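# Stack one keg centred on top of the other

## Task

Using the six arms, set one keg upright and centred on top of the second keg. The stack must stay in place by itself with no robot supporting it; when finished, open the grippers and move the arms away. Arm bases, in metres, with facing angle in degrees measured counter-clockwise from +x: arm1 x=+0.42 y=+0.46 z=+0.76 facing -100; arm2 x=+0.01 y=+0.47 z=+0.62 facing -81; arm3 x=-0.44 y=+0.52 z=+0.66 facing -97; arm4 x=-0.59 y=-0.23 z=+0.62 facing +57; arm5 x=+0.02 y=-0.46 z=+0.71 facing +79; arm6 x=+0.46 y=-0.52 z=+0.67 facing +105.

## Robot and tools

Robots: six identical i2rt Big YAM arms named arm1 to arm6. Each has six joints, a two-finger gripper and a wrist camera. With joints 1 and 6 at 0 and the hand level and pointing forward, the wrist camera rides on top of the hand and looks toward the fingertips. Reach is about 1.0 m from the joint-1 axis. A fixed room camera, cam_high, also watches the scene. Loose objects may sometimes get a brief push from outside.

Frame: a single shared scene frame with its origin on the floor and +z pointing up. The base positions and facings appear in the task. The hand point is midway between the fingertips; the hand's z axis runs along the fingers and its y axis is the direction the fingers open and close. Nothing in the output prints base poses.

Tool execute_actions: argument "actions" is a list containing one action or none. An action is an object keyed by robot name ("arm1" ... "arm6"). Each robot entry holds "joints", an object of absolute joint targets by name, not offsets. Joints: joint1_rad from -2.879 to 2.879 (base yaw, positive is counter-clockwise seen from above, 0 points the arm along its base facing); joint2_rad from 0 to 3.141 (shoulder, 0 puts the upper arm roughly level and pointing backward, increasing lifts it up and then forward); joint3_rad from 0 to 3.019 (elbow, 0 is fully folded, increasing opens it); joint4_rad from -1.692 to 1.57 (hand pitch, positive tilts the fingers up); joint5_rad from -1.57 to 1.57 (hand sideways swing, positive toward the arm's right); joint6_rad from -2.094 to 2.094 (hand roll, positive clockwise seen from behind the hand); gripper_m from 0 to 0.093 metres (gap between the fingertips). Arm joints are in radians. Done tolerances are ±0.045, 0.14, 0.09, 0.055, 0.03, 0.035 rad and ±0.003 m. Any joint or robot you leave out may keep driving toward its previous target. All motions in one action start together but can finish at different times, and joints move at different speeds, so the hand can take a wide path. An action lasts at most 15 s. An unknown key or an out-of-range value rejects the entire call and nothing moves. "cameras" chooses which images come back: a list of camera names, or "all"/null/omitted for every camera, or [] for none. An empty actions list only returns state and images.

Tool wait: {"seconds": 0 to 10}. It sends no new commands and returns state and images.
Tool zoom_image: {"camera": name, "region": [x0,y0,x1,y1]}, pixel coordinates with the origin at the top-left, no larger than 504x504. It works on the most recent full image. Images are 672x504.
Tool finished_scene: {"scene": 1 or 2}. It ends the scene for good and reports success. Call it only once the stack stands on its own and the arms have let go and moved away. Sending a reply with no tool call ends all scenes.

Result lines: joint_positions gives the measured joints. joint_status gives how each commanded motion ended. "off_target" means it stopped short and may still be pushing. "contact_stop" or "time_out" means the joint holds where it stopped, though a timed-out joint can keep a target within 0.375, 0.375, 0.113, 0.225, 0.075, 0.3 rad (joints 1-6) and continue pushing. "joint command not followed" (plus a "cause:" line) means the self/inter-arm collision check blocked that arm's joint targets, while its gripper still moves. Blocked joints show "not_followed" and the arm may retry them with later actions. on_its_own lists joints that were not commanded, and "held at" gives their current target. To ease a push, send the joint its reported position. Very small changes to a target may produce no motion. Joint torques are raw drive outputs with per-arm offsets and noise, so they are not a reliable contact sensor. Camera intrinsics are given per camera, pinhole with radial distortion.

Cautions: if two robots press hard against each other the run fails and ends, and a hard hit can do the same. The collision check ignores fingers, gripper housings and wrist cameras and may react too late, so keep arms well apart. Arms do not stop when they touch something and keep pushing. Sustained pushing or holding a load heats the motors: MOTOR HOT warns at 85 °C, and at 100 °C an OVER-TEMPERATURE FAULT drops the arm, its joints show "limit_stop_at_motor_heat", and you should resend the targets. When a call reports a stop, the later execute_actions, wait and finished_scene calls in that same reply are skipped. Avoid drops, slips, slams and knocking a keg over. Time passes while you think and the robots keep holding their last command. Scene 2's task arrives in the result of finished_scene.

Each tool is called after "Request:" by a JSON object that holds its "name" and its "arguments".

## Session

Request:
{"name": "execute_actions", "arguments": {"actions": []}}

Scene clock: 0.00 s.
Joint torques (N m, as the arm reports them, + toward a larger angle): no reading
arm1.joint_positions: joint1_rad=+0.356 joint2_rad=+0.559 joint3_rad=+1.366 joint4_rad=-1.345 joint5_rad=+0.091 joint6_rad=-0.411 gripper_m=+0.094
arm1.joint_status: not commanded
arm1.hand: x=+0.4489 y=+0.2415 z=+1.2926 quat_wxyz=(-0.271, -0.425, -0.762, +0.406) (m; scene frame)
arm2.joint_positions: joint1_rad=-0.267 joint2_rad=+0.618 joint3_rad=+1.471 joint4_rad=-1.477 joint5_rad=-0.141 joint6_rad=+0.293 gripper_m=+0.094
arm2.joint_status: not commanded
arm2.hand: x=+0.0117 y=+0.2677 z=+1.1691 quat_wxyz=(-0.390, -0.723, -0.516, +0.244) (m; scene frame)
arm3.joint_positions: joint1_rad=+0.165 joint2_rad=+0.618 joint3_rad=+1.464 joint4_rad=-1.231 joint5_rad=+0.201 joint6_rad=+0.487 gripper_m=+0.094
arm3.joint_status: not commanded
arm3.hand: x=-0.4660 y=+0.2910 z=+1.2616 quat_wxyz=(-0.441, -0.728, -0.390, +0.351) (m; scene frame)
arm4.joint_positions: joint1_rad=-0.416 joint2_rad=+0.547 joint3_rad=+1.331 joint4_rad=-1.403 joint5_rad=-0.039 joint6_rad=-0.504 gripper_m=+0.095
arm4.joint_status: not commanded
arm4.hand: x=-0.4206 y=-0.1098 z=+1.1327 quat_wxyz=(-0.455, +0.465, -0.759, -0.030) (m; scene frame)
arm5.joint_positions: joint1_rad=+0.286 joint2_rad=+0.617 joint3_rad=+1.450 joint4_rad=-1.174 joint5_rad=+0.244 joint6_rad=+0.094 gripper_m=+0.094
arm5.joint_status: not commanded
arm5.hand: x=+0.0303 y=-0.2196 z=+1.3139 quat_wxyz=(-0.444, +0.529, -0.619, -0.376) (m; scene frame)
arm6.joint_positions: joint1_rad=-0.117 joint2_rad=+0.543 joint3_rad=+1.341 joint4_rad=-1.526 joint5_rad=-0.193 joint6_rad=+0.499 gripper_m=+0.094
arm6.joint_status: not commanded
arm6.hand: x=+0.4006 y=-0.3479 z=+1.1692 quat_wxyz=(-0.103, +0.554, -0.720, -0.405) (m; scene frame)
pictures: arm1_cam_wrist, arm2_cam_wrist, arm3_cam_wrist, arm4_cam_wrist, arm5_cam_wrist, arm6_cam_wrist, cam_high
Images, in order (width x height): arm1_cam_wrist 672x504, arm2_cam_wrist 672x504, arm3_cam_wrist 672x504, arm4_cam_wrist 672x504, arm5_cam_wrist 672x504, arm6_cam_wrist 672x504, cam_high 672x504.

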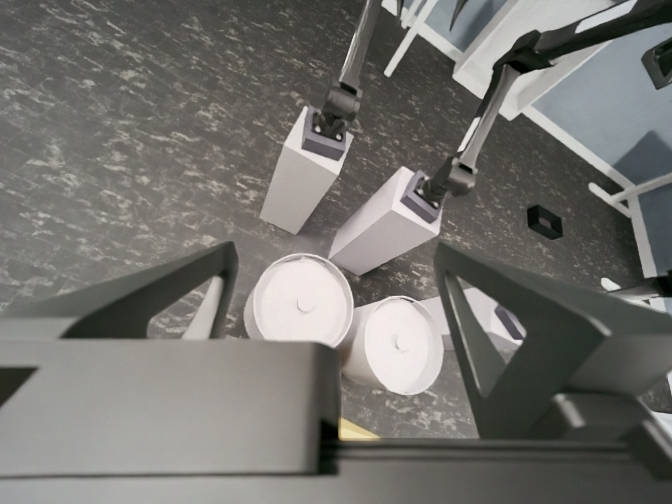

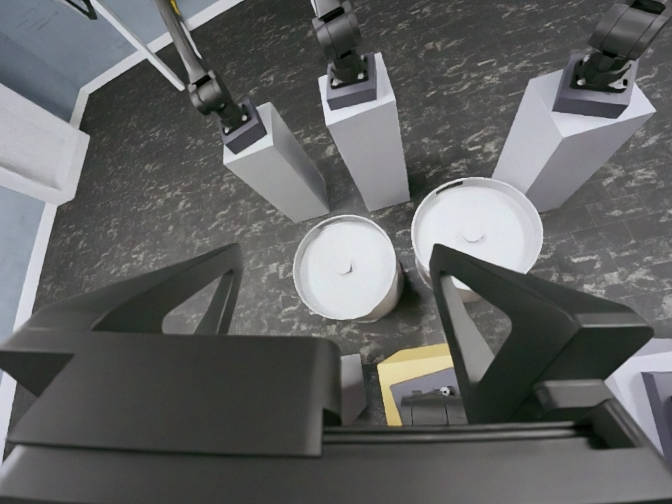

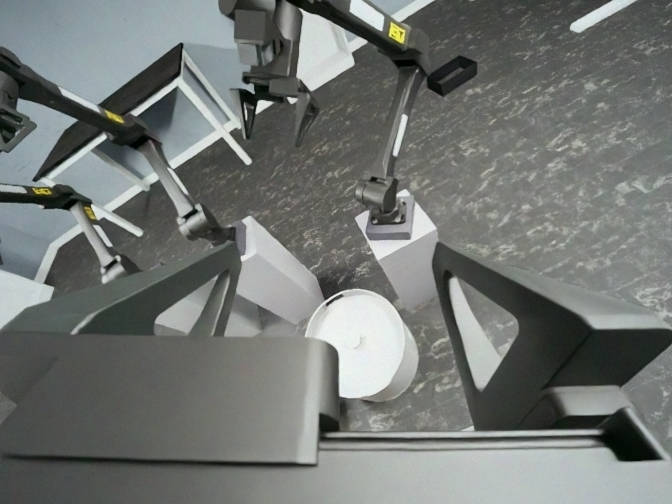

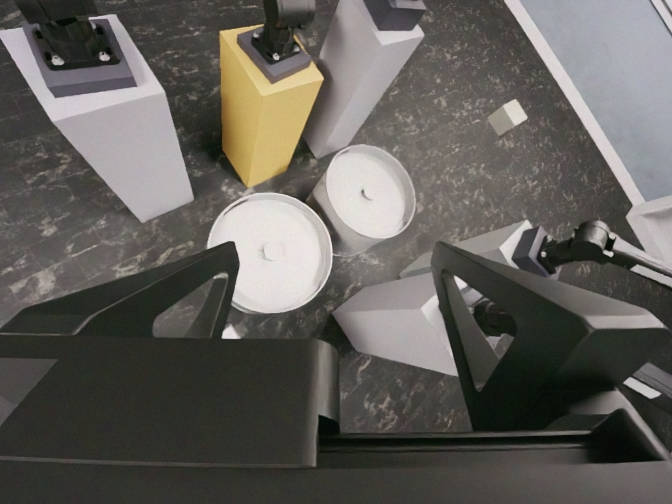

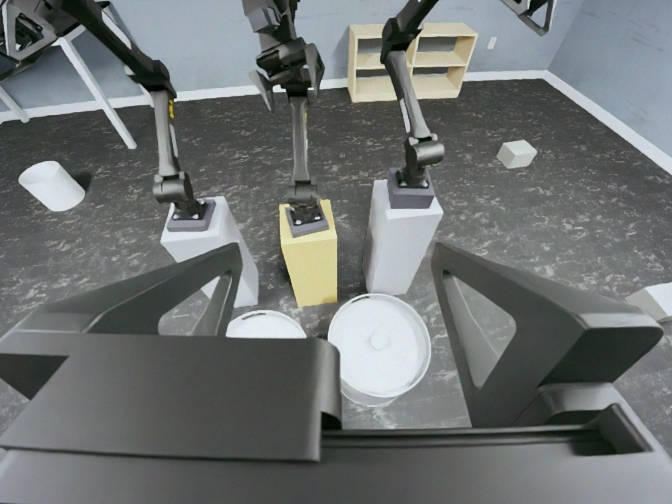

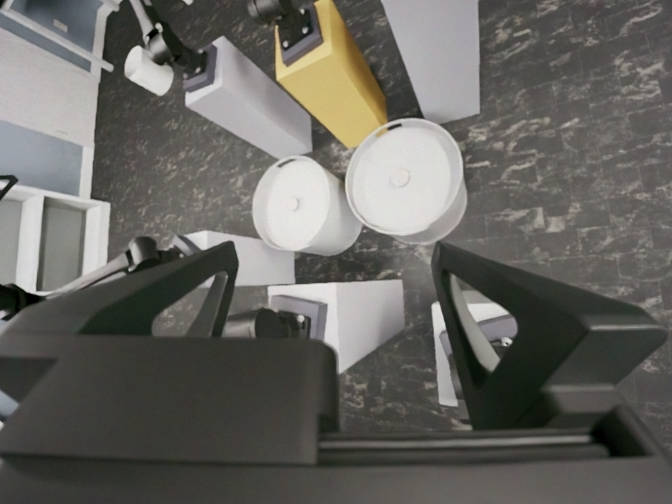

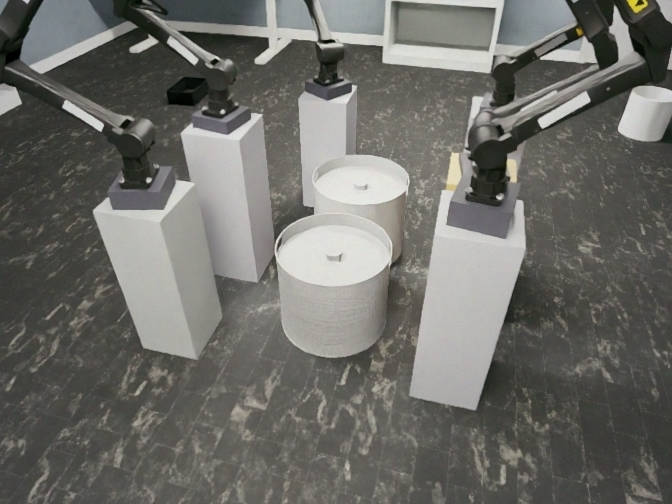

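Request:
{"name": "execute_actions", "arguments": {"actions": [{"arm1":{"joints":{"joint1_rad":0.5,"joint2_rad":0,"joint3_rad":0,"joint4_rad":0,"joint5_rad":0,"joint6_rad":0}},"arm6":{"joints":{"joint1_rad":-0.5,"joint2_rad":0,"joint3_rad":1.57,"joint4_rad":-1.57,"joint5_rad":0,"joint6_rad":0}},"arm3":{"joints":{"joint1_rad":-0.3,"joint2_rad":0,"joint3_rad":1.57,"joint4_rad":0,"joint5_rad":0,"joint6_rad":0}},"arm2":{"joints":{"joint1_rad":-0.65,"joint2_rad":1.57,"joint3_rad":1.57,"joint4_rad":-1.57,"joint5_rad":0,"joint6_rad":0}},"arm5":{"joints":{"joint1_rad":-0.3,"joint2_rad":1.57,"joint3_rad":1.57,"joint4_rad":-1.57,"joint5_rad":0,"joint6_rad":0}},"arm4":{"joints":{"joint2_rad":0.1,"joint3_rad":0.8}}}], "cameras": ["arm2_cam_wrist","arm5_cam_wrist","cam_high"]}}

Request:
{"name": "zoom_image", "arguments": {"camera": "cam_high", "region": [250,140,450,370]}}

Scene clock: 19.93 s.
Joint torques (N m, as the arm reports them, + toward a larger angle): arm1=[-1.15  2.87 12.25  2.89 -0.1   0.18] | arm2=[  0.92 -17.35   9.77   0.08   0.04  -0.27] | arm3=[ 0.73 13.8  -0.08  0.23 -0.13 -0.18] | arm4=[0.68 5.66 8.61 1.57 0.   0.08] | arm5=[  1.14 -12.61   9.62  -0.04  -0.09  -0.05] | arm6=[-1.25 12.62  2.2   1.6   0.14  0.05]
arm1.joint_positions: joint1_rad=+0.492 joint2_rad=+0.006 joint3_rad=-0.001 joint4_rad=-0.015 joint5_rad=+0.002 joint6_rad=-0.014 gripper_m=+0.094
arm1.joint_status: all done
arm1.hand: x=+0.5078 y=+0.1999 z=+0.9446 quat_wxyz=(-0.559, -0.416, -0.589, +0.410) (m; scene frame)
arm2.joint_positions: joint1_rad=-0.647 joint2_rad=+1.587 joint3_rad=+1.553 joint4_rad=-1.556 joint5_rad=-0.001 joint6_rad=+0.014 gripper_m=+0.094
arm2.joint_status: all done
arm2.hand: x=-0.2130 y=+0.0536 z=+0.8691 quat_wxyz=(+0.003, -0.862, -0.508, -0.007) (m; scene frame)
arm3.joint_positions: joint1_rad=-0.295 joint2_rad=+0.016 joint3_rad=+1.569 joint4_rad=-0.008 joint5_rad=+0.003 joint6_rad=+0.010 gripper_m=+0.094
arm3.joint_status: all done
joint sent to its limit — the command would take arm3.joint2_rad past its lower limit, so that joint was sent only as far as its limit.
arm3.hand: x=-0.3000 y=+0.8358 z=+1.4918 quat_wxyz=(-0.547, -0.010, -0.004, +0.837) (m; scene frame)
arm4.joint_positions: joint1_rad=-0.416 joint2_rad=+0.095 joint3_rad=+0.792 joint4_rad=-1.403 joint5_rad=-0.039 joint6_rad=-0.504 gripper_m=+0.095
arm4.joint_status: all done
arm4.hand: x=-0.4824 y=-0.1510 z=+0.9402 quat_wxyz=(-0.415, +0.474, -0.776, -0.029) (m; scene frame)
arm5.joint_positions: joint1_rad=-0.303 joint2_rad=+1.583 joint3_rad=+1.545 joint4_rad=-1.561 joint5_rad=+0.001 joint6_rad=+0.009 gripper_m=+0.094
arm5.joint_status: all done
arm5.hand: x=+0.2372 y=-0.0454 z=+0.9564 quat_wxyz=(+0.007, +0.512, -0.859, +0.012) (m; scene frame)
arm6.joint_positions: joint1_rad=-0.498 joint2_rad=-0.009 joint3_rad=+1.565 joint4_rad=-1.557 joint5_rad=-0.003 joint6_rad=+0.016 gripper_m=+0.094
arm6.joint_status: all done
arm6.hand: x=+0.4344 y=-0.6314 z=+1.2532 quat_wxyz=(-0.555, +0.432, -0.552, -0.449) (m; scene frame)
pictures: arm2_cam_wrist, arm5_cam_wrist, cam_high
Images, in order (width x height): arm2_cam_wrist 672x504, arm5_cam_wrist 672x504, cam_high 672x504.

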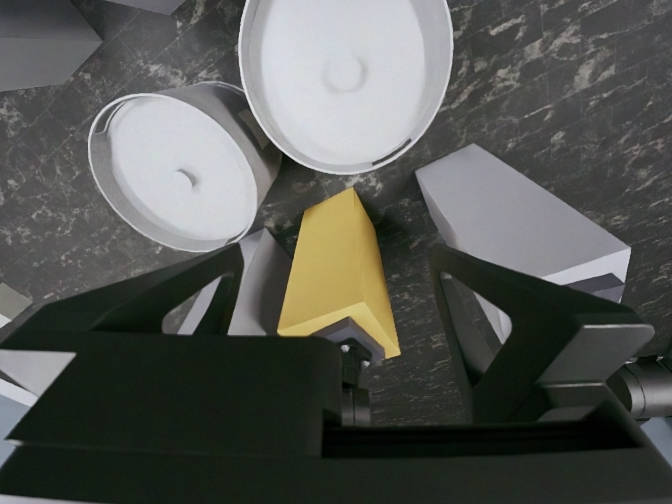

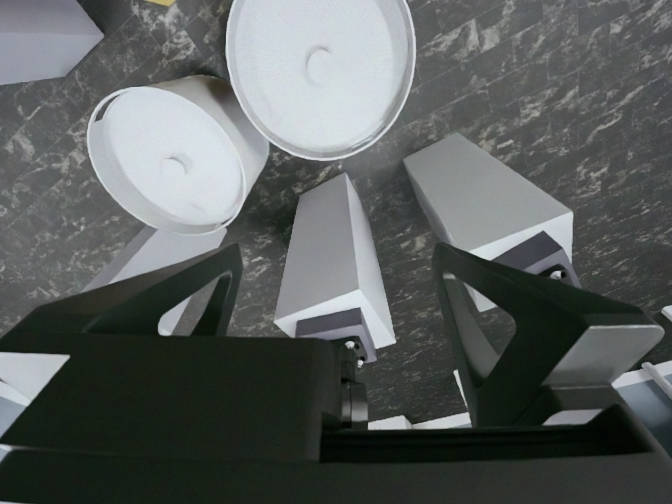

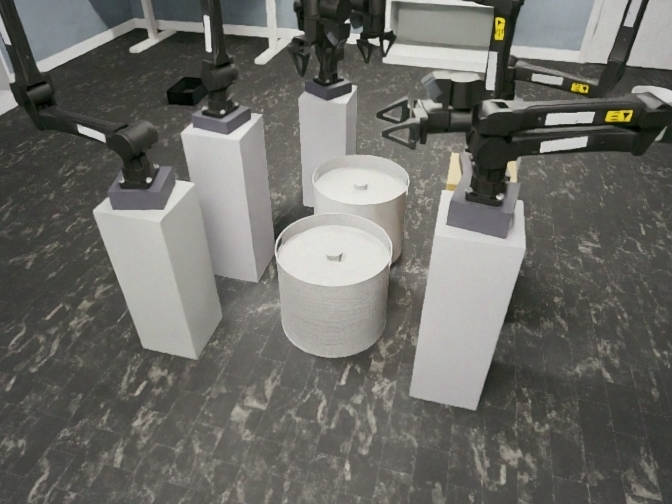

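Region (250, 140, 450, 370) of cam_high's 672x504 image, scaled by 2.191, with more detail than that image has; it fills the left 438 columns of this view, and the rest is white.

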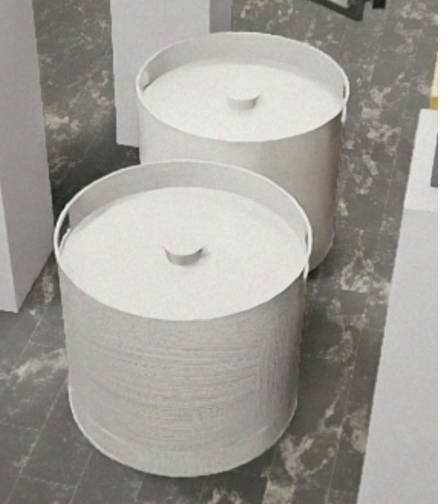

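Request:
{"name": "execute_actions", "arguments": {"actions": [{"arm1":{"joints":{"joint1_rad":-0.2,"joint2_rad":0.1,"joint3_rad":1.67}},"arm6":{"joints":{"joint1_rad":0,"joint4_rad":0}},"arm3":{"joints":{"joint1_rad":0.3}},"arm4":{"joints":{"joint3_rad":1.67,"joint4_rad":0}},"arm5":{"joints":{"joint2_rad":1.9,"joint3_rad":0.707,"joint4_rad":-0.38,"joint6_rad":-1.57}},"arm2":{"joints":{"joint2_rad":1.3,"joint3_rad":0.97,"joint4_rad":-1.24}}}], "cameras": []}}

Request:
{"name": "execute_actions", "arguments": {"actions": [{"arm2":{"joints":{"joint1_rad":0.726,"joint6_rad":-0.2}},"arm5":{"joints":{"joint2_rad":2.117,"joint4_rad":-0.161}}}], "cameras": []}}

Request:
{"name": "execute_actions", "arguments": {"actions": [{"arm2":{"joints":{"joint2_rad":1.971,"joint4_rad":-0.57}}}], "cameras": ["arm2_cam_wrist","arm5_cam_wrist","cam_high"]}}

Scene clock: 74.03 s.
Joint torques (N m, as the arm reports them, + toward a larger angle): arm1=[-2.09 16.89 -1.39 -0.65 -0.04  0.18] | arm2=[  1.11 -10.61   8.98   1.1    0.06  -0.25] | arm3=[ 0.05 13.66 -0.56  0.07 -0.02 -0.14] | arm4=[ 0.79 15.63 -1.31 -0.02  0.12  0.07] | arm5=[  1.31 -10.92   2.83   0.72  -0.19  -0.08] | arm6=[-1.16 14.91 -0.11  0.53  0.14  0.06]
arm1.joint_positions: joint1_rad=-0.191 joint2_rad=+0.097 joint3_rad=+1.675 joint4_rad=+0.000 joint5_rad=+0.000 joint6_rad=-0.013 gripper_m=+0.094
arm1.joint_status: all done
arm1.hand: x=+0.5501 y=+0.7777 z=+1.6233 quat_wxyz=(-0.565, +0.002, -0.006, +0.825) (m; scene frame)
arm2.joint_positions: joint1_rad=-0.647 joint2_rad=+1.309 joint3_rad=+0.956 joint4_rad=-1.256 joint5_rad=-0.001 joint6_rad=+0.014 gripper_m=+0.094
arm2.joint_status: all done
arm2.hand: x=-0.1497 y=+0.1719 z=+0.7554 quat_wxyz=(+0.009, -0.861, -0.508, -0.015) (m; scene frame)
arm3.joint_positions: joint1_rad=+0.303 joint2_rad=+0.016 joint3_rad=+1.574 joint4_rad=-0.004 joint5_rad=+0.001 joint6_rad=+0.008 gripper_m=+0.094
arm3.joint_status: all done
arm3.hand: x=-0.5002 y=+0.8643 z=+1.4919 quat_wxyz=(-0.769, -0.004, -0.005, +0.640) (m; scene frame)
arm4.joint_positions: joint1_rad=-0.416 joint2_rad=+0.082 joint3_rad=+1.678 joint4_rad=-0.009 joint5_rad=-0.039 joint6_rad=-0.504 gripper_m=+0.095
arm4.joint_status: all done
arm4.hand: x=-0.8973 y=-0.4141 z=+1.4803 quat_wxyz=(-0.999, +0.017, +0.016, -0.034) (m; scene frame)
arm5.joint_positions: joint1_rad=-0.303 joint2_rad=+1.912 joint3_rad=+0.708 joint4_rad=-0.391 joint5_rad=+0.001 joint6_rad=-1.561 gripper_m=+0.094
arm5.joint_status: all done
arm5.hand: x=+0.1833 y=-0.1569 z=+0.5705 quat_wxyz=(+0.011, +0.969, -0.246, +0.004) (m; scene frame)
arm6.joint_positions: joint1_rad=+0.001 joint2_rad=-0.009 joint3_rad=+1.569 joint4_rad=-0.017 joint5_rad=-0.003 joint6_rad=+0.015 gripper_m=+0.094
arm6.joint_status: all done
arm6.hand: x=+0.5554 y=-0.8668 z=+1.4946 quat_wxyz=(-0.600, +0.004, -0.001, -0.800) (m; scene frame)
pictures: none
No camera images: the call's "cameras" was empty. Leave "cameras" out to get every camera's image.

Scene clock: 75.70 s.
Joint torques (N m, as the arm reports them, + toward a larger angle): arm1=[-2.11 16.65 -1.34 -0.65 -0.04  0.18] | arm2=[  1.12 -10.19   9.11   0.86  -0.04  -0.31] | arm3=[ 1.   14.13 -0.47  0.01 -0.04 -0.13] | arm4=[ 0.73 15.47 -1.34  0.05  0.13  0.05] | arm5=[  1.07 -11.27   1.53   0.73  -0.21  -0.06] | arm6=[-1.14 14.94 -0.12  0.53  0.14  0.06]
arm1.joint_positions: joint1_rad=-0.191 joint2_rad=+0.097 joint3_rad=+1.675 joint4_rad=+0.000 joint5_rad=+0.000 joint6_rad=-0.013 gripper_m=+0.094
arm1.joint_status: not commanded
arm1.hand: x=+0.5501 y=+0.7777 z=+1.6233 quat_wxyz=(-0.565, +0.002, -0.006, +0.825) (m; scene frame)
arm2.joint_positions: joint1_rad=+0.726 joint2_rad=+1.309 joint3_rad=+0.956 joint4_rad=-1.249 joint5_rad=-0.001 joint6_rad=-0.187 gripper_m=+0.094
arm2.joint_status: all done
arm2.hand: x=+0.2726 y=+0.2538 z=+0.7547 quat_wxyz=(+0.014, -0.248, -0.969, -0.006) (m; scene frame)
arm3.joint_positions: joint1_rad=+0.303 joint2_rad=+0.016 joint3_rad=+1.574 joint4_rad=-0.004 joint5_rad=+0.001 joint6_rad=+0.008 gripper_m=+0.094
arm3.joint_status: not commanded
arm3.hand: x=-0.5002 y=+0.8643 z=+1.4919 quat_wxyz=(-0.769, -0.004, -0.005, +0.640) (m; scene frame)
arm4.joint_positions: joint1_rad=-0.416 joint2_rad=+0.082 joint3_rad=+1.678 joint4_rad=-0.009 joint5_rad=-0.039 joint6_rad=-0.504 gripper_m=+0.095
arm4.joint_status: not commanded
arm4.hand: x=-0.8973 y=-0.4141 z=+1.4803 quat_wxyz=(-0.999, +0.017, +0.016, -0.034) (m; scene frame)
arm5.joint_positions: joint1_rad=-0.303 joint2_rad=+2.129 joint3_rad=+0.703 joint4_rad=-0.171 joint5_rad=+0.001 joint6_rad=-1.562 gripper_m=+0.094
arm5.joint_status: all done
arm5.hand: x=+0.1770 y=-0.1707 z=+0.5002 quat_wxyz=(+0.013, +0.969, -0.246, +0.004) (m; scene frame)
arm6.joint_positions: joint1_rad=+0.001 joint2_rad=-0.009 joint3_rad=+1.569 joint4_rad=-0.017 joint5_rad=-0.003 joint6_rad=+0.015 gripper_m=+0.094
arm6.joint_status: not commanded
arm6.hand: x=+0.5554 y=-0.8668 z=+1.4946 quat_wxyz=(-0.600, +0.004, -0.001, -0.800) (m; scene frame)
pictures: none
No camera images: the call's "cameras" was empty. Leave "cameras" out to get every camera's image.

Scene clock: 77.07 s.
Joint torques (N m, as the arm reports them, + toward a larger angle): arm1=[-2.12 16.7  -1.34 -0.66 -0.04  0.18] | arm2=[  1.15 -17.54   5.49   1.04  -0.01  -0.27] | arm3=[ 0.9  13.6  -0.4   0.11 -0.05 -0.18] | arm4=[ 0.81 15.59 -1.34  0.01  0.12  0.06] | arm5=[  1.25 -11.35   1.61   0.71  -0.19  -0.06] | arm6=[-1.18 14.93 -0.12  0.53  0.14  0.06]
arm1.joint_positions: joint1_rad=-0.191 joint2_rad=+0.097 joint3_rad=+1.675 joint4_rad=+0.000 joint5_rad=+0.000 joint6_rad=-0.013 gripper_m=+0.094
arm1.joint_status: not commanded
arm1.hand: x=+0.5501 y=+0.7777 z=+1.6233 quat_wxyz=(-0.565, +0.002, -0.006, +0.825) (m; scene frame)
arm2.joint_positions: joint1_rad=+0.726 joint2_rad=+1.980 joint3_rad=+0.956 joint4_rad=-0.586 joint5_rad=-0.001 joint6_rad=-0.187 gripper_m=+0.094
arm2.joint_status: all done
arm2.hand: x=+0.3368 y=+0.2001 z=+0.4974 quat_wxyz=(+0.018, -0.248, -0.968, -0.007) (m; scene frame)
arm3.joint_positions: joint1_rad=+0.303 joint2_rad=+0.016 joint3_rad=+1.574 joint4_rad=-0.004 joint5_rad=+0.001 joint6_rad=+0.008 gripper_m=+0.094
arm3.joint_status: not commanded
arm3.hand: x=-0.5002 y=+0.8643 z=+1.4919 quat_wxyz=(-0.769, -0.004, -0.005, +0.640) (m; scene frame)
arm4.joint_positions: joint1_rad=-0.416 joint2_rad=+0.082 joint3_rad=+1.678 joint4_rad=-0.009 joint5_rad=-0.039 joint6_rad=-0.504 gripper_m=+0.095
arm4.joint_status: not commanded
arm4.hand: x=-0.8973 y=-0.4141 z=+1.4803 quat_wxyz=(-0.999, +0.017, +0.016, -0.034) (m; scene frame)
arm5.joint_positions: joint1_rad=-0.303 joint2_rad=+2.129 joint3_rad=+0.703 joint4_rad=-0.171 joint5_rad=+0.001 joint6_rad=-1.562 gripper_m=+0.094
arm5.joint_status: not commanded
arm5.hand: x=+0.1770 y=-0.1707 z=+0.5002 quat_wxyz=(+0.013, +0.969, -0.246, +0.004) (m; scene frame)
arm6.joint_positions: joint1_rad=+0.001 joint2_rad=-0.009 joint3_rad=+1.569 joint4_rad=-0.017 joint5_rad=-0.003 joint6_rad=+0.015 gripper_m=+0.094
arm6.joint_status: not commanded
arm6.hand: x=+0.5554 y=-0.8668 z=+1.4946 quat_wxyz=(-0.600, +0.004, -0.001, -0.800) (m; scene frame)
pictures: arm2_cam_wrist, arm5_cam_wrist, cam_high
Images, in order (width x height): arm2_cam_wrist 672x504, arm5_cam_wrist 672x504, cam_high 672x504.

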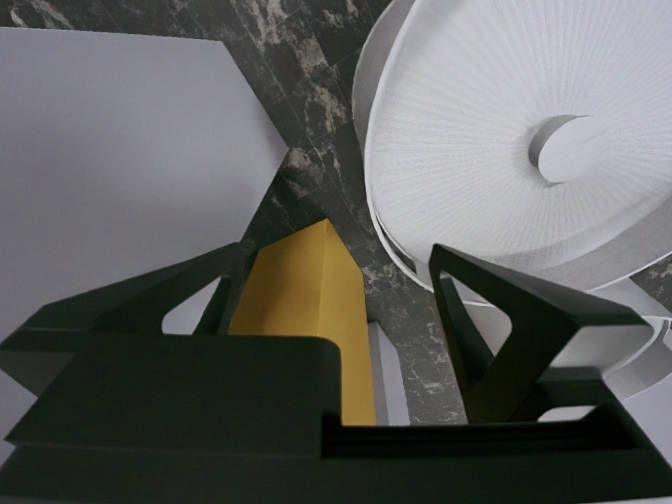

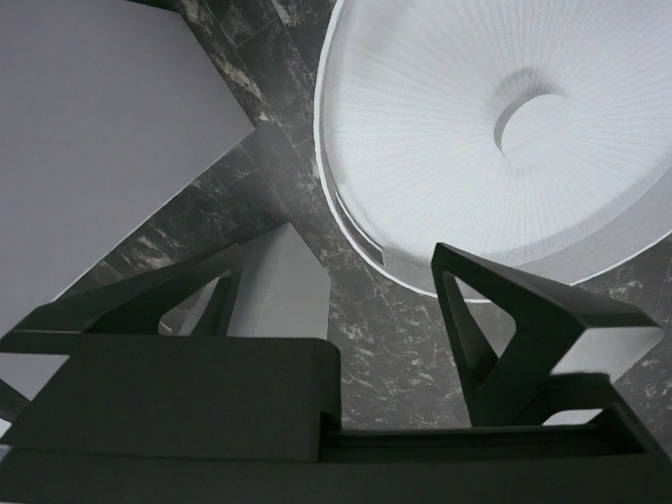

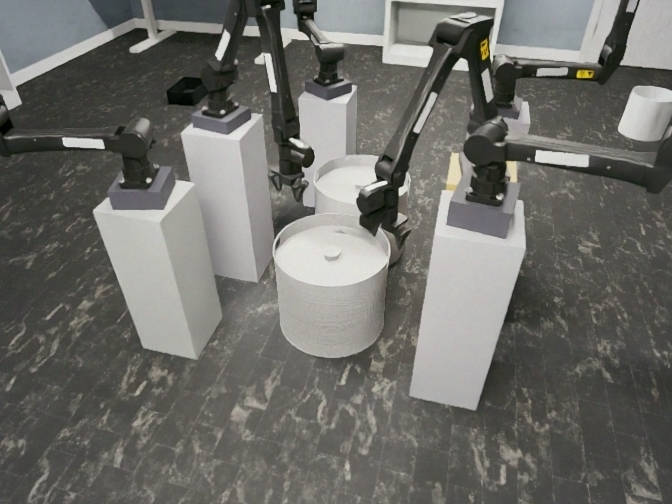

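Request:
{"name": "execute_actions", "arguments": {"actions": [{"arm2":{"joints":{"joint1_rad":0.66,"joint6_rad":-0.27,"joint2_rad":2.28,"joint3_rad":1.054,"joint4_rad":-0.3}},"arm5":{"joints":{"joint1_rad":-0.27,"joint2_rad":2.5,"joint3_rad":0.823,"joint4_rad":0.14}}}], "cameras": ["arm2_cam_wrist","arm5_cam_wrist","cam_high"]}}

Scene clock: 88.43 s.
Joint torques (N m, as the arm reports them, + toward a larger angle): arm1=[-2.11 16.64 -1.33 -0.66 -0.04  0.17] | arm2=[  1.19 -20.55   3.66   1.36  -0.03  -0.27] | arm3=[ 0.91 13.5  -0.32  0.02 -0.06 -0.12] | arm4=[ 0.68 15.57 -1.37  0.02  0.12  0.05] | arm5=[  1.57 -12.28  -0.6    0.77  -0.2   -0.04] | arm6=[-1.18 14.93 -0.11  0.53  0.14  0.06]
arm1.joint_positions: joint1_rad=-0.191 joint2_rad=+0.097 joint3_rad=+1.675 joint4_rad=+0.000 joint5_rad=+0.000 joint6_rad=-0.013 gripper_m=+0.094
arm1.joint_status: not commanded
arm1.hand: x=+0.5501 y=+0.7777 z=+1.6233 quat_wxyz=(-0.565, +0.002, -0.006, +0.825) (m; scene frame)
arm2.joint_positions: joint1_rad=+0.656 joint2_rad=+2.302 joint3_rad=+1.045 joint4_rad=-0.316 joint5_rad=-0.001 joint6_rad=-0.256 gripper_m=+0.094
arm2.joint_status: all done
arm2.hand: x=+0.3305 y=+0.1645 z=+0.3765 quat_wxyz=(+0.001, -0.249, -0.968, +0.000) (m; scene frame)
arm3.joint_positions: joint1_rad=+0.303 joint2_rad=+0.016 joint3_rad=+1.574 joint4_rad=-0.004 joint5_rad=+0.001 joint6_rad=+0.008 gripper_m=+0.094
arm3.joint_status: not commanded
arm3.hand: x=-0.5002 y=+0.8643 z=+1.4919 quat_wxyz=(-0.769, -0.004, -0.005, +0.640) (m; scene frame)
arm4.joint_positions: joint1_rad=-0.416 joint2_rad=+0.082 joint3_rad=+1.678 joint4_rad=-0.009 joint5_rad=-0.039 joint6_rad=-0.504 gripper_m=+0.095
arm4.joint_status: not commanded
arm4.hand: x=-0.8973 y=-0.4141 z=+1.4803 quat_wxyz=(-0.999, +0.017, +0.016, -0.034) (m; scene frame)
arm5.joint_positions: joint1_rad=-0.278 joint2_rad=+2.516 joint3_rad=+0.820 joint4_rad=+0.130 joint5_rad=+0.001 joint6_rad=-1.563 gripper_m=+0.094
arm5.joint_status: all done
arm5.hand: x=+0.1684 y=-0.1731 z=+0.3802 quat_wxyz=(-0.002, +0.972, -0.233, +0.008) (m; scene frame)
arm6.joint_positions: joint1_rad=+0.001 joint2_rad=-0.009 joint3_rad=+1.569 joint4_rad=-0.017 joint5_rad=-0.003 joint6_rad=+0.015 gripper_m=+0.094
arm6.joint_status: not commanded
arm6.hand: x=+0.5554 y=-0.8668 z=+1.4946 quat_wxyz=(-0.600, +0.004, -0.001, -0.800) (m; scene frame)
pictures: arm2_cam_wrist, arm5_cam_wrist, cam_high
Images, in order (width x height): arm2_cam_wrist 672x504, arm5_cam_wrist 672x504, cam_high 672x504.

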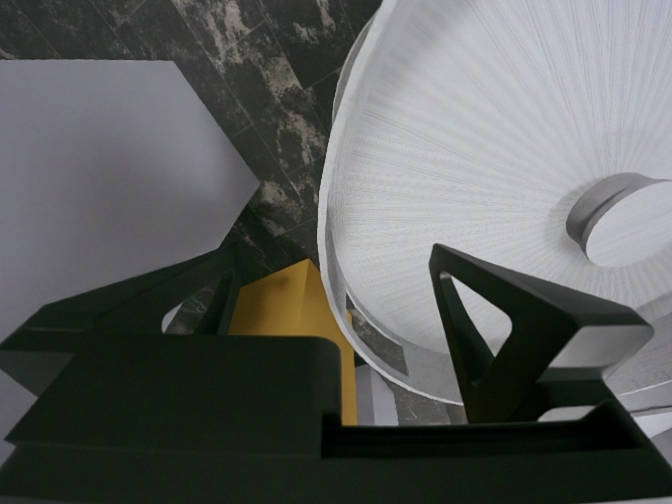

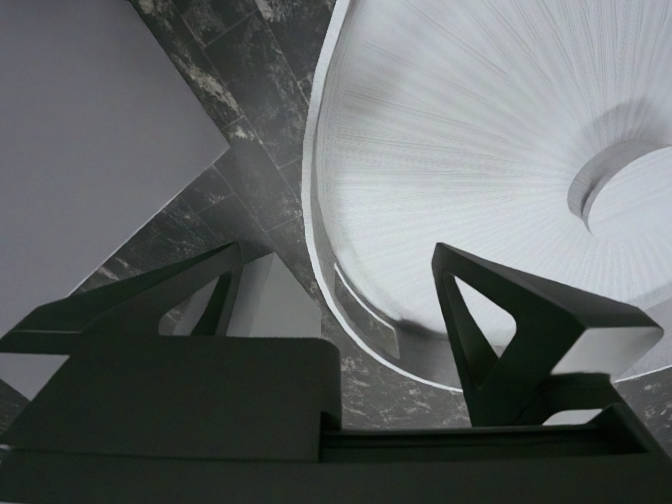

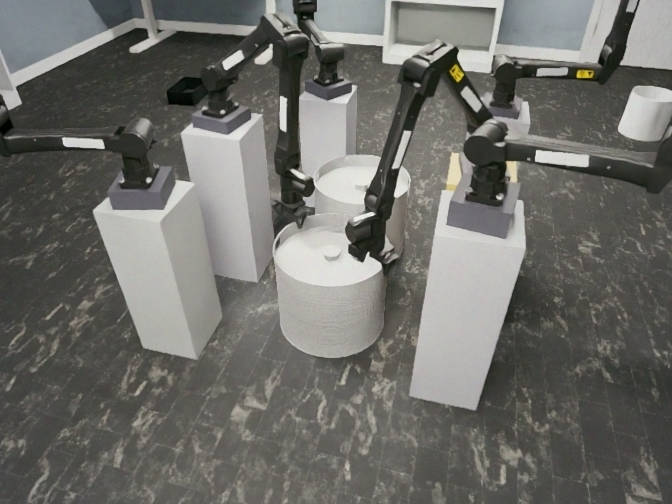

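Request:
{"name": "execute_actions", "arguments": {"actions": [{"arm2":{"joints":{"joint1_rad":0.68,"joint2_rad":2.415,"joint3_rad":1.108,"joint4_rad":-0.22}},"arm5":{"joints":{"joint1_rad":-0.225,"joint2_rad":2.68,"joint3_rad":0.877,"joint4_rad":0.265,"joint6_rad":-1.49}}}], "cameras": ["arm2_cam_wrist","arm5_cam_wrist"]}}

Request:
{"name": "execute_actions", "arguments": {"actions": [{"arm2":{"joints":{"gripper_m":0}},"arm5":{"joints":{"gripper_m":0}}}], "cameras": ["arm2_cam_wrist","arm5_cam_wrist","cam_high"]}}

Scene clock: 99.70 s.
Joint torques (N m, as the arm reports them, + toward a larger angle): arm1=[-2.11 16.74 -1.34 -0.68 -0.04  0.18] | arm2=[  2.33 -20.37   2.76   0.9   -0.05  -0.31] | arm3=[ 0.94 13.86 -0.47 -0.04 -0.06 -0.2 ] | arm4=[ 0.76 15.4  -1.33 -0.05  0.12  0.05] | arm5=[ 1.47 -8.61 -2.74 -0.11 -0.29  0.1 ] | arm6=[-1.13 14.93 -0.12  0.53  0.14  0.06]
arm1.joint_positions: joint1_rad=-0.191 joint2_rad=+0.097 joint3_rad=+1.675 joint4_rad=+0.000 joint5_rad=+0.000 joint6_rad=-0.013 gripper_m=+0.094
arm1.joint_status: not commanded
arm1.hand: x=+0.5501 y=+0.7777 z=+1.6233 quat_wxyz=(-0.565, +0.002, -0.006, +0.825) (m; scene frame)
arm2.joint_positions: joint1_rad=+0.673 joint2_rad=+2.425 joint3_rad=+1.104 joint4_rad=-0.232 joint5_rad=-0.001 joint6_rad=-0.256 gripper_m=+0.094
arm2.joint_status: all done
arm2.hand: x=+0.3418 y=+0.1646 z=+0.3305 quat_wxyz=(-0.008, -0.241, -0.971, +0.005) (m; scene frame)
arm3.joint_positions: joint1_rad=+0.303 joint2_rad=+0.016 joint3_rad=+1.574 joint4_rad=-0.004 joint5_rad=+0.001 joint6_rad=+0.008 gripper_m=+0.094
arm3.joint_status: not commanded
arm3.hand: x=-0.5002 y=+0.8643 z=+1.4919 quat_wxyz=(-0.769, -0.004, -0.005, +0.640) (m; scene frame)
arm4.joint_positions: joint1_rad=-0.416 joint2_rad=+0.082 joint3_rad=+1.678 joint4_rad=-0.009 joint5_rad=-0.039 joint6_rad=-0.504 gripper_m=+0.095
arm4.joint_status: not commanded
arm4.hand: x=-0.8973 y=-0.4141 z=+1.4803 quat_wxyz=(-0.999, +0.017, +0.016, -0.034) (m; scene frame)
arm5.joint_positions: joint1_rad=-0.230 joint2_rad=+2.621 joint3_rad=+0.909 joint4_rad=+0.283 joint5_rad=+0.004 joint6_rad=-1.499 gripper_m=+0.094
arm5.joint_status: all done
arm5.hand: x=+0.1727 y=-0.1269 z=+0.3465 quat_wxyz=(-0.070, +0.968, -0.240, +0.020) (m; scene frame)
arm6.joint_positions: joint1_rad=+0.001 joint2_rad=-0.009 joint3_rad=+1.569 joint4_rad=-0.017 joint5_rad=-0.003 joint6_rad=+0.015 gripper_m=+0.094
arm6.joint_status: not commanded
arm6.hand: x=+0.5554 y=-0.8668 z=+1.4946 quat_wxyz=(-0.600, +0.004, -0.001, -0.800) (m; scene frame)
pictures: arm2_cam_wrist, arm5_cam_wrist
Images, in order (width x height): arm2_cam_wrist 672x504, arm5_cam_wrist 672x504.

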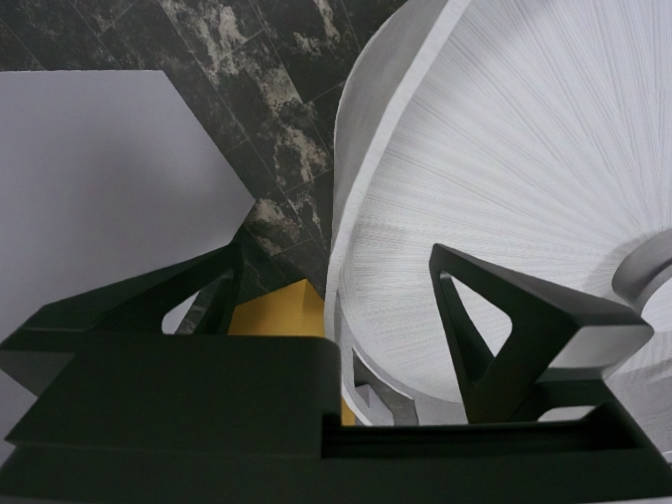

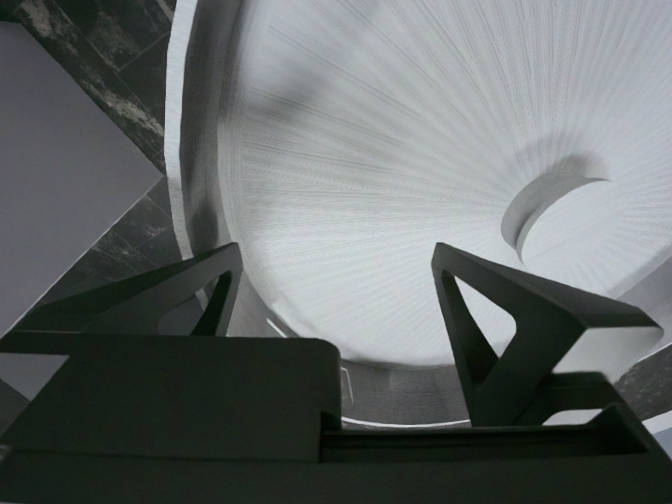

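Scene clock: 100.60 s.
Joint torques (N m, as the arm reports them, + toward a larger angle): arm1=[-2.09 16.7  -1.33 -0.65 -0.04  0.18] | arm2=[  0.92 -19.53   2.65   0.79  -0.1   -0.83] | arm3=[ 1.06 14.18 -0.44 -0.12  0.   -0.13] | arm4=[ 0.77 15.58 -1.36  0.06  0.11  0.06] | arm5=[  1.48 -11.22  -1.94   0.18  -0.22   0.07] | arm6=[-1.18 14.94 -0.11  0.53  0.14  0.06]
arm1.joint_positions: joint1_rad=-0.191 joint2_rad=+0.097 joint3_rad=+1.675 joint4_rad=+0.000 joint5_rad=+0.000 joint6_rad=-0.013 gripper_m=+0.094
arm1.joint_status: not commanded
arm1.hand: x=+0.5501 y=+0.7777 z=+1.6233 quat_wxyz=(-0.565, +0.002, -0.006, +0.825) (m; scene frame)
arm2.joint_positions: joint1_rad=+0.677 joint2_rad=+2.425 joint3_rad=+1.104 joint4_rad=-0.231 joint5_rad=+0.000 joint6_rad=-0.201 gripper_m=+0.003
arm2.joint_status: all done
arm2.hand: x=+0.3430 y=+0.1658 z=+0.3305 quat_wxyz=(-0.008, -0.265, -0.964, +0.006) (m; scene frame)
arm3.joint_positions: joint1_rad=+0.303 joint2_rad=+0.016 joint3_rad=+1.574 joint4_rad=-0.004 joint5_rad=+0.001 joint6_rad=+0.008 gripper_m=+0.094
arm3.joint_status: not commanded
arm3.hand: x=-0.5002 y=+0.8643 z=+1.4919 quat_wxyz=(-0.769, -0.004, -0.005, +0.640) (m; scene frame)
arm4.joint_positions: joint1_rad=-0.416 joint2_rad=+0.082 joint3_rad=+1.678 joint4_rad=-0.009 joint5_rad=-0.039 joint6_rad=-0.504 gripper_m=+0.095
arm4.joint_status: not commanded
arm4.hand: x=-0.8973 y=-0.4141 z=+1.4803 quat_wxyz=(-0.999, +0.017, +0.016, -0.034) (m; scene frame)
arm5.joint_positions: joint1_rad=-0.230 joint2_rad=+2.670 joint3_rad=+0.885 joint4_rad=+0.272 joint5_rad=+0.002 joint6_rad=-1.496 gripper_m=+0.000
arm5.joint_status: all done
arm5.hand: x=+0.1555 y=-0.1656 z=+0.3312 quat_wxyz=(-0.029, +0.970, -0.242, +0.012) (m; scene frame)
arm6.joint_positions: joint1_rad=+0.001 joint2_rad=-0.009 joint3_rad=+1.569 joint4_rad=-0.017 joint5_rad=-0.003 joint6_rad=+0.015 gripper_m=+0.094
arm6.joint_status: not commanded
arm6.hand: x=+0.5554 y=-0.8668 z=+1.4946 quat_wxyz=(-0.600, +0.004, -0.001, -0.800) (m; scene frame)
pictures: arm2_cam_wrist, arm5_cam_wrist, cam_high
Images, in order (width x height): arm2_cam_wrist 672x504, arm5_cam_wrist 672x504, cam_high 672x504.

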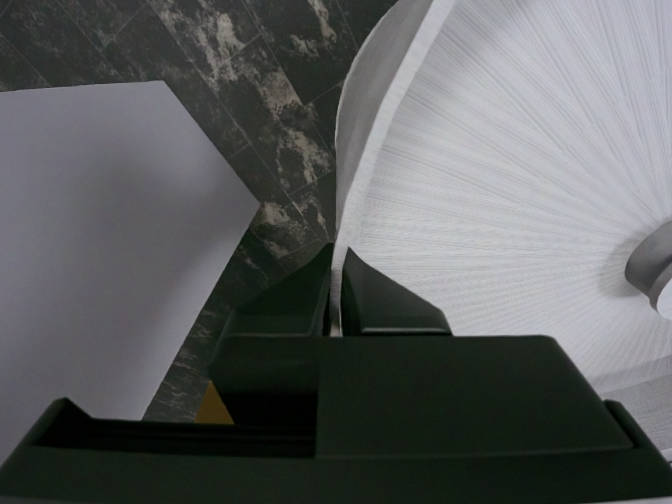

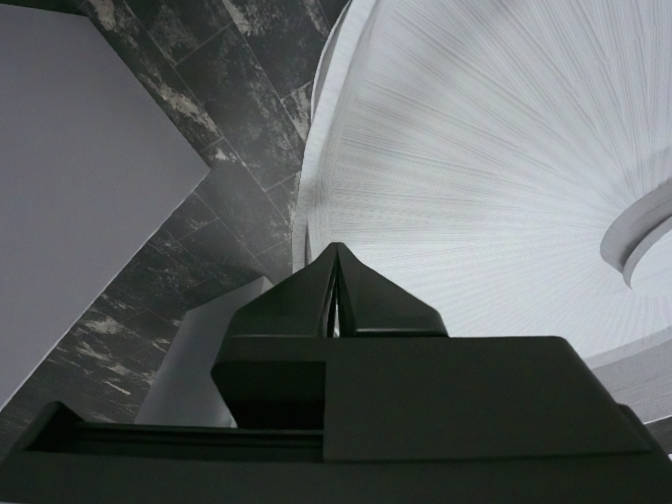

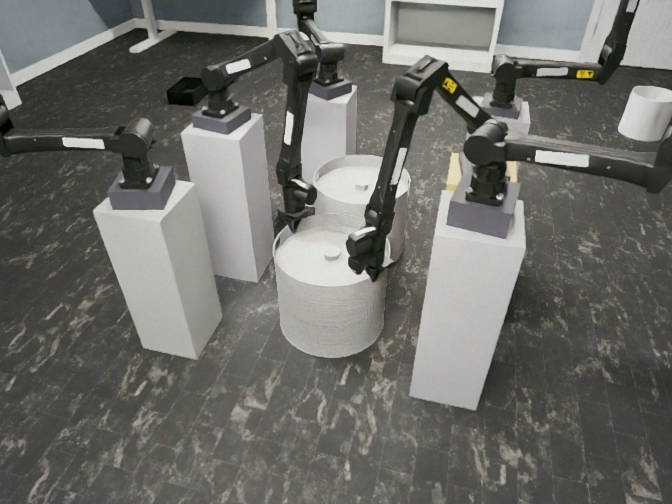

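Request:
{"name": "execute_actions", "arguments": {"actions": [{"arm5":{"joints":{"joint2_rad":2.48}}}], "cameras": []}}

Request:
{"name": "execute_actions", "arguments": {"actions": [{"arm5":{"joints":{"joint3_rad":0.79,"joint4_rad":0.12,"gripper_m":0.093}}}], "cameras": []}}

Request:
{"name": "execute_actions", "arguments": {"actions": [{"arm5":{"joints":{"joint2_rad":2.58,"joint3_rad":0.825,"joint4_rad":0.18}}}], "cameras": []}}

Request:
{"name": "execute_actions", "arguments": {"actions": [{"arm5":{"joints":{"joint2_rad":2.68,"joint3_rad":0.877,"joint4_rad":0.265}}}], "cameras": ["arm5_cam_wrist"]}}

Request:
{"name": "execute_actions", "arguments": {"actions": [{"arm5":{"joints":{"gripper_m":0}}}], "cameras": ["arm5_cam_wrist"]}}

Scene clock: 112.43 s.
Joint torques (N m, as the arm reports them, + toward a larger angle): arm1=[-2.09 16.64 -1.35 -0.66 -0.04  0.17] | arm2=[  1.   -19.86   2.81   0.91  -0.1   -0.85] | arm3=[ 1.28 13.31 -0.38  0.2  -0.11 -0.18] | arm4=[ 0.76 15.45 -1.37  0.01  0.12  0.06] | arm5=[  1.37 -11.52   0.29   0.8   -0.22   0.07] | arm6=[-1.16 14.93 -0.12  0.53  0.14  0.06]
arm1.joint_positions: joint1_rad=-0.191 joint2_rad=+0.097 joint3_rad=+1.675 joint4_rad=+0.000 joint5_rad=+0.000 joint6_rad=-0.013 gripper_m=+0.094
arm1.joint_status: not commanded
arm1.hand: x=+0.5501 y=+0.7777 z=+1.6233 quat_wxyz=(-0.565, +0.002, -0.006, +0.825) (m; scene frame)
arm2.joint_positions: joint1_rad=+0.677 joint2_rad=+2.425 joint3_rad=+1.104 joint4_rad=-0.231 joint5_rad=+0.000 joint6_rad=-0.201 gripper_m=+0.003
arm2.joint_status: not commanded
arm2.hand: x=+0.3430 y=+0.1658 z=+0.3305 quat_wxyz=(-0.008, -0.265, -0.964, +0.006) (m; scene frame)
arm3.joint_positions: joint1_rad=+0.303 joint2_rad=+0.016 joint3_rad=+1.574 joint4_rad=-0.004 joint5_rad=+0.001 joint6_rad=+0.008 gripper_m=+0.094
arm3.joint_status: not commanded
arm3.hand: x=-0.5002 y=+0.8643 z=+1.4919 quat_wxyz=(-0.769, -0.004, -0.005, +0.640) (m; scene frame)
arm4.joint_positions: joint1_rad=-0.416 joint2_rad=+0.082 joint3_rad=+1.678 joint4_rad=-0.009 joint5_rad=-0.039 joint6_rad=-0.504 gripper_m=+0.095
arm4.joint_status: not commanded
arm4.hand: x=-0.8973 y=-0.4141 z=+1.4803 quat_wxyz=(-0.999, +0.017, +0.016, -0.034) (m; scene frame)
arm5.joint_positions: joint1_rad=-0.230 joint2_rad=+2.465 joint3_rad=+0.880 joint4_rad=+0.267 joint5_rad=+0.002 joint6_rad=-1.496 gripper_m=+0.000
arm5.joint_status: all done
arm5.hand: x=+0.1921 y=-0.0803 z=+0.4029 quat_wxyz=(-0.125, +0.962, -0.240, +0.029) (m; scene frame)
arm6.joint_positions: joint1_rad=+0.001 joint2_rad=-0.009 joint3_rad=+1.569 joint4_rad=-0.017 joint5_rad=-0.003 joint6_rad=+0.015 gripper_m=+0.094
arm6.joint_status: not commanded
arm6.hand: x=+0.5554 y=-0.8668 z=+1.4946 quat_wxyz=(-0.600, +0.004, -0.001, -0.800) (m; scene frame)
pictures: none
No camera images: the call's "cameras" was empty. Leave "cameras" out to get every camera's image.

Scene clock: 113.40 s.
Joint torques (N m, as the arm reports them, + toward a larger angle): arm1=[-2.1  16.72 -1.35 -0.65 -0.04  0.17] | arm2=[  1.21 -20.74   2.76   1.05  -0.08  -0.88] | arm3=[ 0.58 13.77 -0.33 -0.03 -0.05 -0.19] | arm4=[ 0.83 15.42 -1.39  0.01  0.13  0.06] | arm5=[  1.22 -11.37  -0.46   0.13  -0.23   0.06] | arm6=[-1.15 14.91 -0.12  0.53  0.14  0.06]
arm1.joint_positions: joint1_rad=-0.191 joint2_rad=+0.097 joint3_rad=+1.675 joint4_rad=+0.000 joint5_rad=+0.000 joint6_rad=-0.013 gripper_m=+0.094
arm1.joint_status: not commanded
arm1.hand: x=+0.5501 y=+0.7777 z=+1.6233 quat_wxyz=(-0.565, +0.002, -0.006, +0.825) (m; scene frame)
arm2.joint_positions: joint1_rad=+0.677 joint2_rad=+2.425 joint3_rad=+1.104 joint4_rad=-0.231 joint5_rad=+0.000 joint6_rad=-0.201 gripper_m=+0.003
arm2.joint_status: not commanded
arm2.hand: x=+0.3430 y=+0.1658 z=+0.3305 quat_wxyz=(-0.008, -0.265, -0.964, +0.006) (m; scene frame)
arm3.joint_positions: joint1_rad=+0.303 joint2_rad=+0.016 joint3_rad=+1.574 joint4_rad=-0.004 joint5_rad=+0.001 joint6_rad=+0.008 gripper_m=+0.094
arm3.joint_status: not commanded
arm3.hand: x=-0.5002 y=+0.8643 z=+1.4919 quat_wxyz=(-0.769, -0.004, -0.005, +0.640) (m; scene frame)
arm4.joint_positions: joint1_rad=-0.416 joint2_rad=+0.082 joint3_rad=+1.678 joint4_rad=-0.009 joint5_rad=-0.039 joint6_rad=-0.504 gripper_m=+0.095
arm4.joint_status: not commanded
arm4.hand: x=-0.8973 y=-0.4141 z=+1.4803 quat_wxyz=(-0.999, +0.017, +0.016, -0.034) (m; scene frame)
arm5.joint_positions: joint1_rad=-0.230 joint2_rad=+2.475 joint3_rad=+0.786 joint4_rad=+0.126 joint5_rad=+0.002 joint6_rad=-1.496 gripper_m=+0.093
arm5.joint_status: all done
arm5.hand: x=+0.1529 y=-0.1695 z=+0.3940 quat_wxyz=(-0.004, +0.970, -0.242, +0.008) (m; scene frame)
arm6.joint_positions: joint1_rad=+0.001 joint2_rad=-0.009 joint3_rad=+1.569 joint4_rad=-0.017 joint5_rad=-0.003 joint6_rad=+0.015 gripper_m=+0.094
arm6.joint_status: not commanded
arm6.hand: x=+0.5554 y=-0.8668 z=+1.4946 quat_wxyz=(-0.600, +0.004, -0.001, -0.800) (m; scene frame)
pictures: none
No camera images: the call's "cameras" was empty. Leave "cameras" out to get every camera's image.

Scene clock: 114.33 s.
Joint torques (N m, as the arm reports them, + toward a larger angle): arm1=[-2.12 16.69 -1.34 -0.66 -0.04  0.18] | arm2=[  1.71 -19.59   2.71   0.92  -0.04  -0.79] | arm3=[ 0.84 14.81 -0.52 -0.11 -0.09 -0.2 ] | arm4=[ 0.72 15.53 -1.35  0.05  0.13  0.05] | arm5=[  1.57 -11.22  -1.41   0.68  -0.21   0.05] | arm6=[-1.17 14.93 -0.12  0.52  0.14  0.06]
arm1.joint_positions: joint1_rad=-0.191 joint2_rad=+0.097 joint3_rad=+1.675 joint4_rad=+0.000 joint5_rad=+0.000 joint6_rad=-0.013 gripper_m=+0.094
arm1.joint_status: not commanded
arm1.hand: x=+0.5501 y=+0.7777 z=+1.6233 quat_wxyz=(-0.565, +0.002, -0.006, +0.825) (m; scene frame)
arm2.joint_positions: joint1_rad=+0.677 joint2_rad=+2.425 joint3_rad=+1.104 joint4_rad=-0.231 joint5_rad=+0.000 joint6_rad=-0.201 gripper_m=+0.003
arm2.joint_status: not commanded
arm2.hand: x=+0.3430 y=+0.1658 z=+0.3305 quat_wxyz=(-0.008, -0.265, -0.964, +0.006) (m; scene frame)
arm3.joint_positions: joint1_rad=+0.303 joint2_rad=+0.016 joint3_rad=+1.574 joint4_rad=-0.004 joint5_rad=+0.001 joint6_rad=+0.008 gripper_m=+0.094
arm3.joint_status: not commanded
arm3.hand: x=-0.5002 y=+0.8643 z=+1.4919 quat_wxyz=(-0.769, -0.004, -0.005, +0.640) (m; scene frame)
arm4.joint_positions: joint1_rad=-0.416 joint2_rad=+0.082 joint3_rad=+1.678 joint4_rad=-0.009 joint5_rad=-0.039 joint6_rad=-0.504 gripper_m=+0.095
arm4.joint_status: not commanded
arm4.hand: x=-0.8973 y=-0.4141 z=+1.4803 quat_wxyz=(-0.999, +0.017, +0.016, -0.034) (m; scene frame)
arm5.joint_positions: joint1_rad=-0.230 joint2_rad=+2.579 joint3_rad=+0.827 joint4_rad=+0.173 joint5_rad=+0.002 joint6_rad=-1.496 gripper_m=+0.093
arm5.joint_status: all done
arm5.hand: x=+0.1488 y=-0.1799 z=+0.3611 quat_wxyz=(+0.004, +0.970, -0.242, +0.007) (m; scene frame)
arm6.joint_positions: joint1_rad=+0.001 joint2_rad=-0.009 joint3_rad=+1.569 joint4_rad=-0.017 joint5_rad=-0.003 joint6_rad=+0.015 gripper_m=+0.094
arm6.joint_status: not commanded
arm6.hand: x=+0.5554 y=-0.8668 z=+1.4946 quat_wxyz=(-0.600, +0.004, -0.001, -0.800) (m; scene frame)
pictures: none
No camera images: the call's "cameras" was empty. Leave "cameras" out to get every camera's image.

Scene clock: 115.17 s.
Joint torques (N m, as the arm reports them, + toward a larger angle): arm1=[-2.11 16.66 -1.34 -0.65 -0.04  0.17] | arm2=[  1.26 -20.18   2.65   0.93  -0.08  -0.86] | arm3=[ 0.49 14.04 -0.48  0.08 -0.08 -0.18] | arm4=[ 0.72 15.42 -1.38 -0.01  0.12  0.07] | arm5=[  1.24 -10.93  -1.71   0.81  -0.21   0.06] | arm6=[-1.19 14.93 -0.12  0.52  0.14  0.06]
arm1.joint_positions: joint1_rad=-0.191 joint2_rad=+0.097 joint3_rad=+1.675 joint4_rad=+0.000 joint5_rad=+0.000 joint6_rad=-0.013 gripper_m=+0.094
arm1.joint_status: not commanded
arm1.hand: x=+0.5501 y=+0.7777 z=+1.6233 quat_wxyz=(-0.565, +0.002, -0.006, +0.825) (m; scene frame)
arm2.joint_positions: joint1_rad=+0.677 joint2_rad=+2.425 joint3_rad=+1.104 joint4_rad=-0.231 joint5_rad=+0.000 joint6_rad=-0.201 gripper_m=+0.003
arm2.joint_status: not commanded
arm2.hand: x=+0.3430 y=+0.1658 z=+0.3305 quat_wxyz=(-0.008, -0.265, -0.964, +0.006) (m; scene frame)
arm3.joint_positions: joint1_rad=+0.303 joint2_rad=+0.016 joint3_rad=+1.574 joint4_rad=-0.004 joint5_rad=+0.001 joint6_rad=+0.008 gripper_m=+0.094
arm3.joint_status: not commanded
arm3.hand: x=-0.5002 y=+0.8643 z=+1.4919 quat_wxyz=(-0.769, -0.004, -0.005, +0.640) (m; scene frame)
arm4.joint_positions: joint1_rad=-0.416 joint2_rad=+0.082 joint3_rad=+1.678 joint4_rad=-0.009 joint5_rad=-0.039 joint6_rad=-0.504 gripper_m=+0.095
arm4.joint_status: not commanded
arm4.hand: x=-0.8973 y=-0.4141 z=+1.4803 quat_wxyz=(-0.999, +0.017, +0.016, -0.034) (m; scene frame)
arm5.joint_positions: joint1_rad=-0.230 joint2_rad=+2.677 joint3_rad=+0.882 joint4_rad=+0.256 joint5_rad=+0.002 joint6_rad=-1.496 gripper_m=+0.093
arm5.joint_status: all done
arm5.hand: x=+0.1519 y=-0.1740 z=+0.3292 quat_wxyz=(-0.016, +0.970, -0.242, +0.010) (m; scene frame)
arm6.joint_positions: joint1_rad=+0.001 joint2_rad=-0.009 joint3_rad=+1.569 joint4_rad=-0.017 joint5_rad=-0.003 joint6_rad=+0.015 gripper_m=+0.094
arm6.joint_status: not commanded
arm6.hand: x=+0.5554 y=-0.8668 z=+1.4946 quat_wxyz=(-0.600, +0.004, -0.001, -0.800) (m; scene frame)
pictures: arm5_cam_wrist
Images, in order (width x height): arm5_cam_wrist 672x504.

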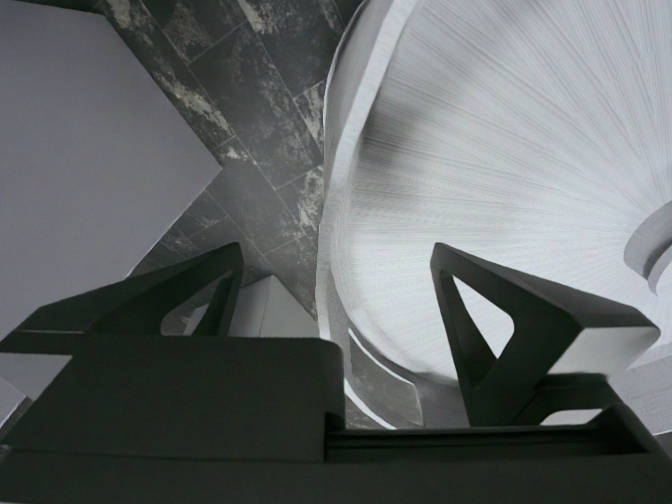

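Scene clock: 115.90 s.
Joint torques (N m, as the arm reports them, + toward a larger angle): arm1=[-2.09 16.72 -1.33 -0.67 -0.04  0.18] | arm2=[  1.49 -20.7    2.87   1.14  -0.05  -0.83] | arm3=[ 1.3  13.92 -0.53 -0.06 -0.05 -0.14] | arm4=[ 0.79 15.6  -1.35  0.    0.12  0.05] | arm5=[  1.24 -11.48  -1.48   0.78  -0.19   0.09] | arm6=[-1.15 14.92 -0.11  0.52  0.14  0.06]
arm1.joint_positions: joint1_rad=-0.191 joint2_rad=+0.097 joint3_rad=+1.675 joint4_rad=+0.000 joint5_rad=+0.000 joint6_rad=-0.013 gripper_m=+0.094
arm1.joint_status: not commanded
arm1.hand: x=+0.5501 y=+0.7777 z=+1.6233 quat_wxyz=(-0.565, +0.002, -0.006, +0.825) (m; scene frame)
arm2.joint_positions: joint1_rad=+0.677 joint2_rad=+2.425 joint3_rad=+1.104 joint4_rad=-0.231 joint5_rad=+0.001 joint6_rad=-0.201 gripper_m=+0.003
arm2.joint_status: not commanded
arm2.hand: x=+0.3429 y=+0.1657 z=+0.3305 quat_wxyz=(-0.008, -0.265, -0.964, +0.006) (m; scene frame)
arm3.joint_positions: joint1_rad=+0.303 joint2_rad=+0.016 joint3_rad=+1.574 joint4_rad=-0.004 joint5_rad=+0.001 joint6_rad=+0.008 gripper_m=+0.094
arm3.joint_status: not commanded
arm3.hand: x=-0.5002 y=+0.8643 z=+1.4919 quat_wxyz=(-0.769, -0.004, -0.005, +0.640) (m; scene frame)
arm4.joint_positions: joint1_rad=-0.416 joint2_rad=+0.082 joint3_rad=+1.678 joint4_rad=-0.009 joint5_rad=-0.039 joint6_rad=-0.504 gripper_m=+0.095
arm4.joint_status: not commanded
arm4.hand: x=-0.8973 y=-0.4141 z=+1.4803 quat_wxyz=(-0.999, +0.017, +0.016, -0.034) (m; scene frame)
arm5.joint_positions: joint1_rad=-0.230 joint2_rad=+2.679 joint3_rad=+0.875 joint4_rad=+0.256 joint5_rad=+0.001 joint6_rad=-1.500 gripper_m=+0.002
arm5.joint_status: all done
arm5.hand: x=+0.1496 y=-0.1789 z=+0.3291 quat_wxyz=(-0.012, +0.971, -0.240, +0.009) (m; scene frame)
arm6.joint_positions: joint1_rad=+0.001 joint2_rad=-0.009 joint3_rad=+1.569 joint4_rad=-0.017 joint5_rad=-0.003 joint6_rad=+0.015 gripper_m=+0.094
arm6.joint_status: not commanded
arm6.hand: x=+0.5554 y=-0.8668 z=+1.4946 quat_wxyz=(-0.600, +0.004, -0.001, -0.800) (m; scene frame)
pictures: arm5_cam_wrist
Images, in order (width x height): arm5_cam_wrist 672x504.

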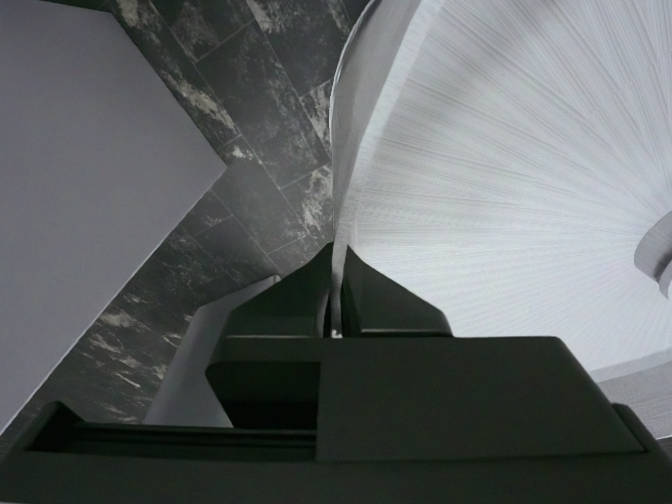

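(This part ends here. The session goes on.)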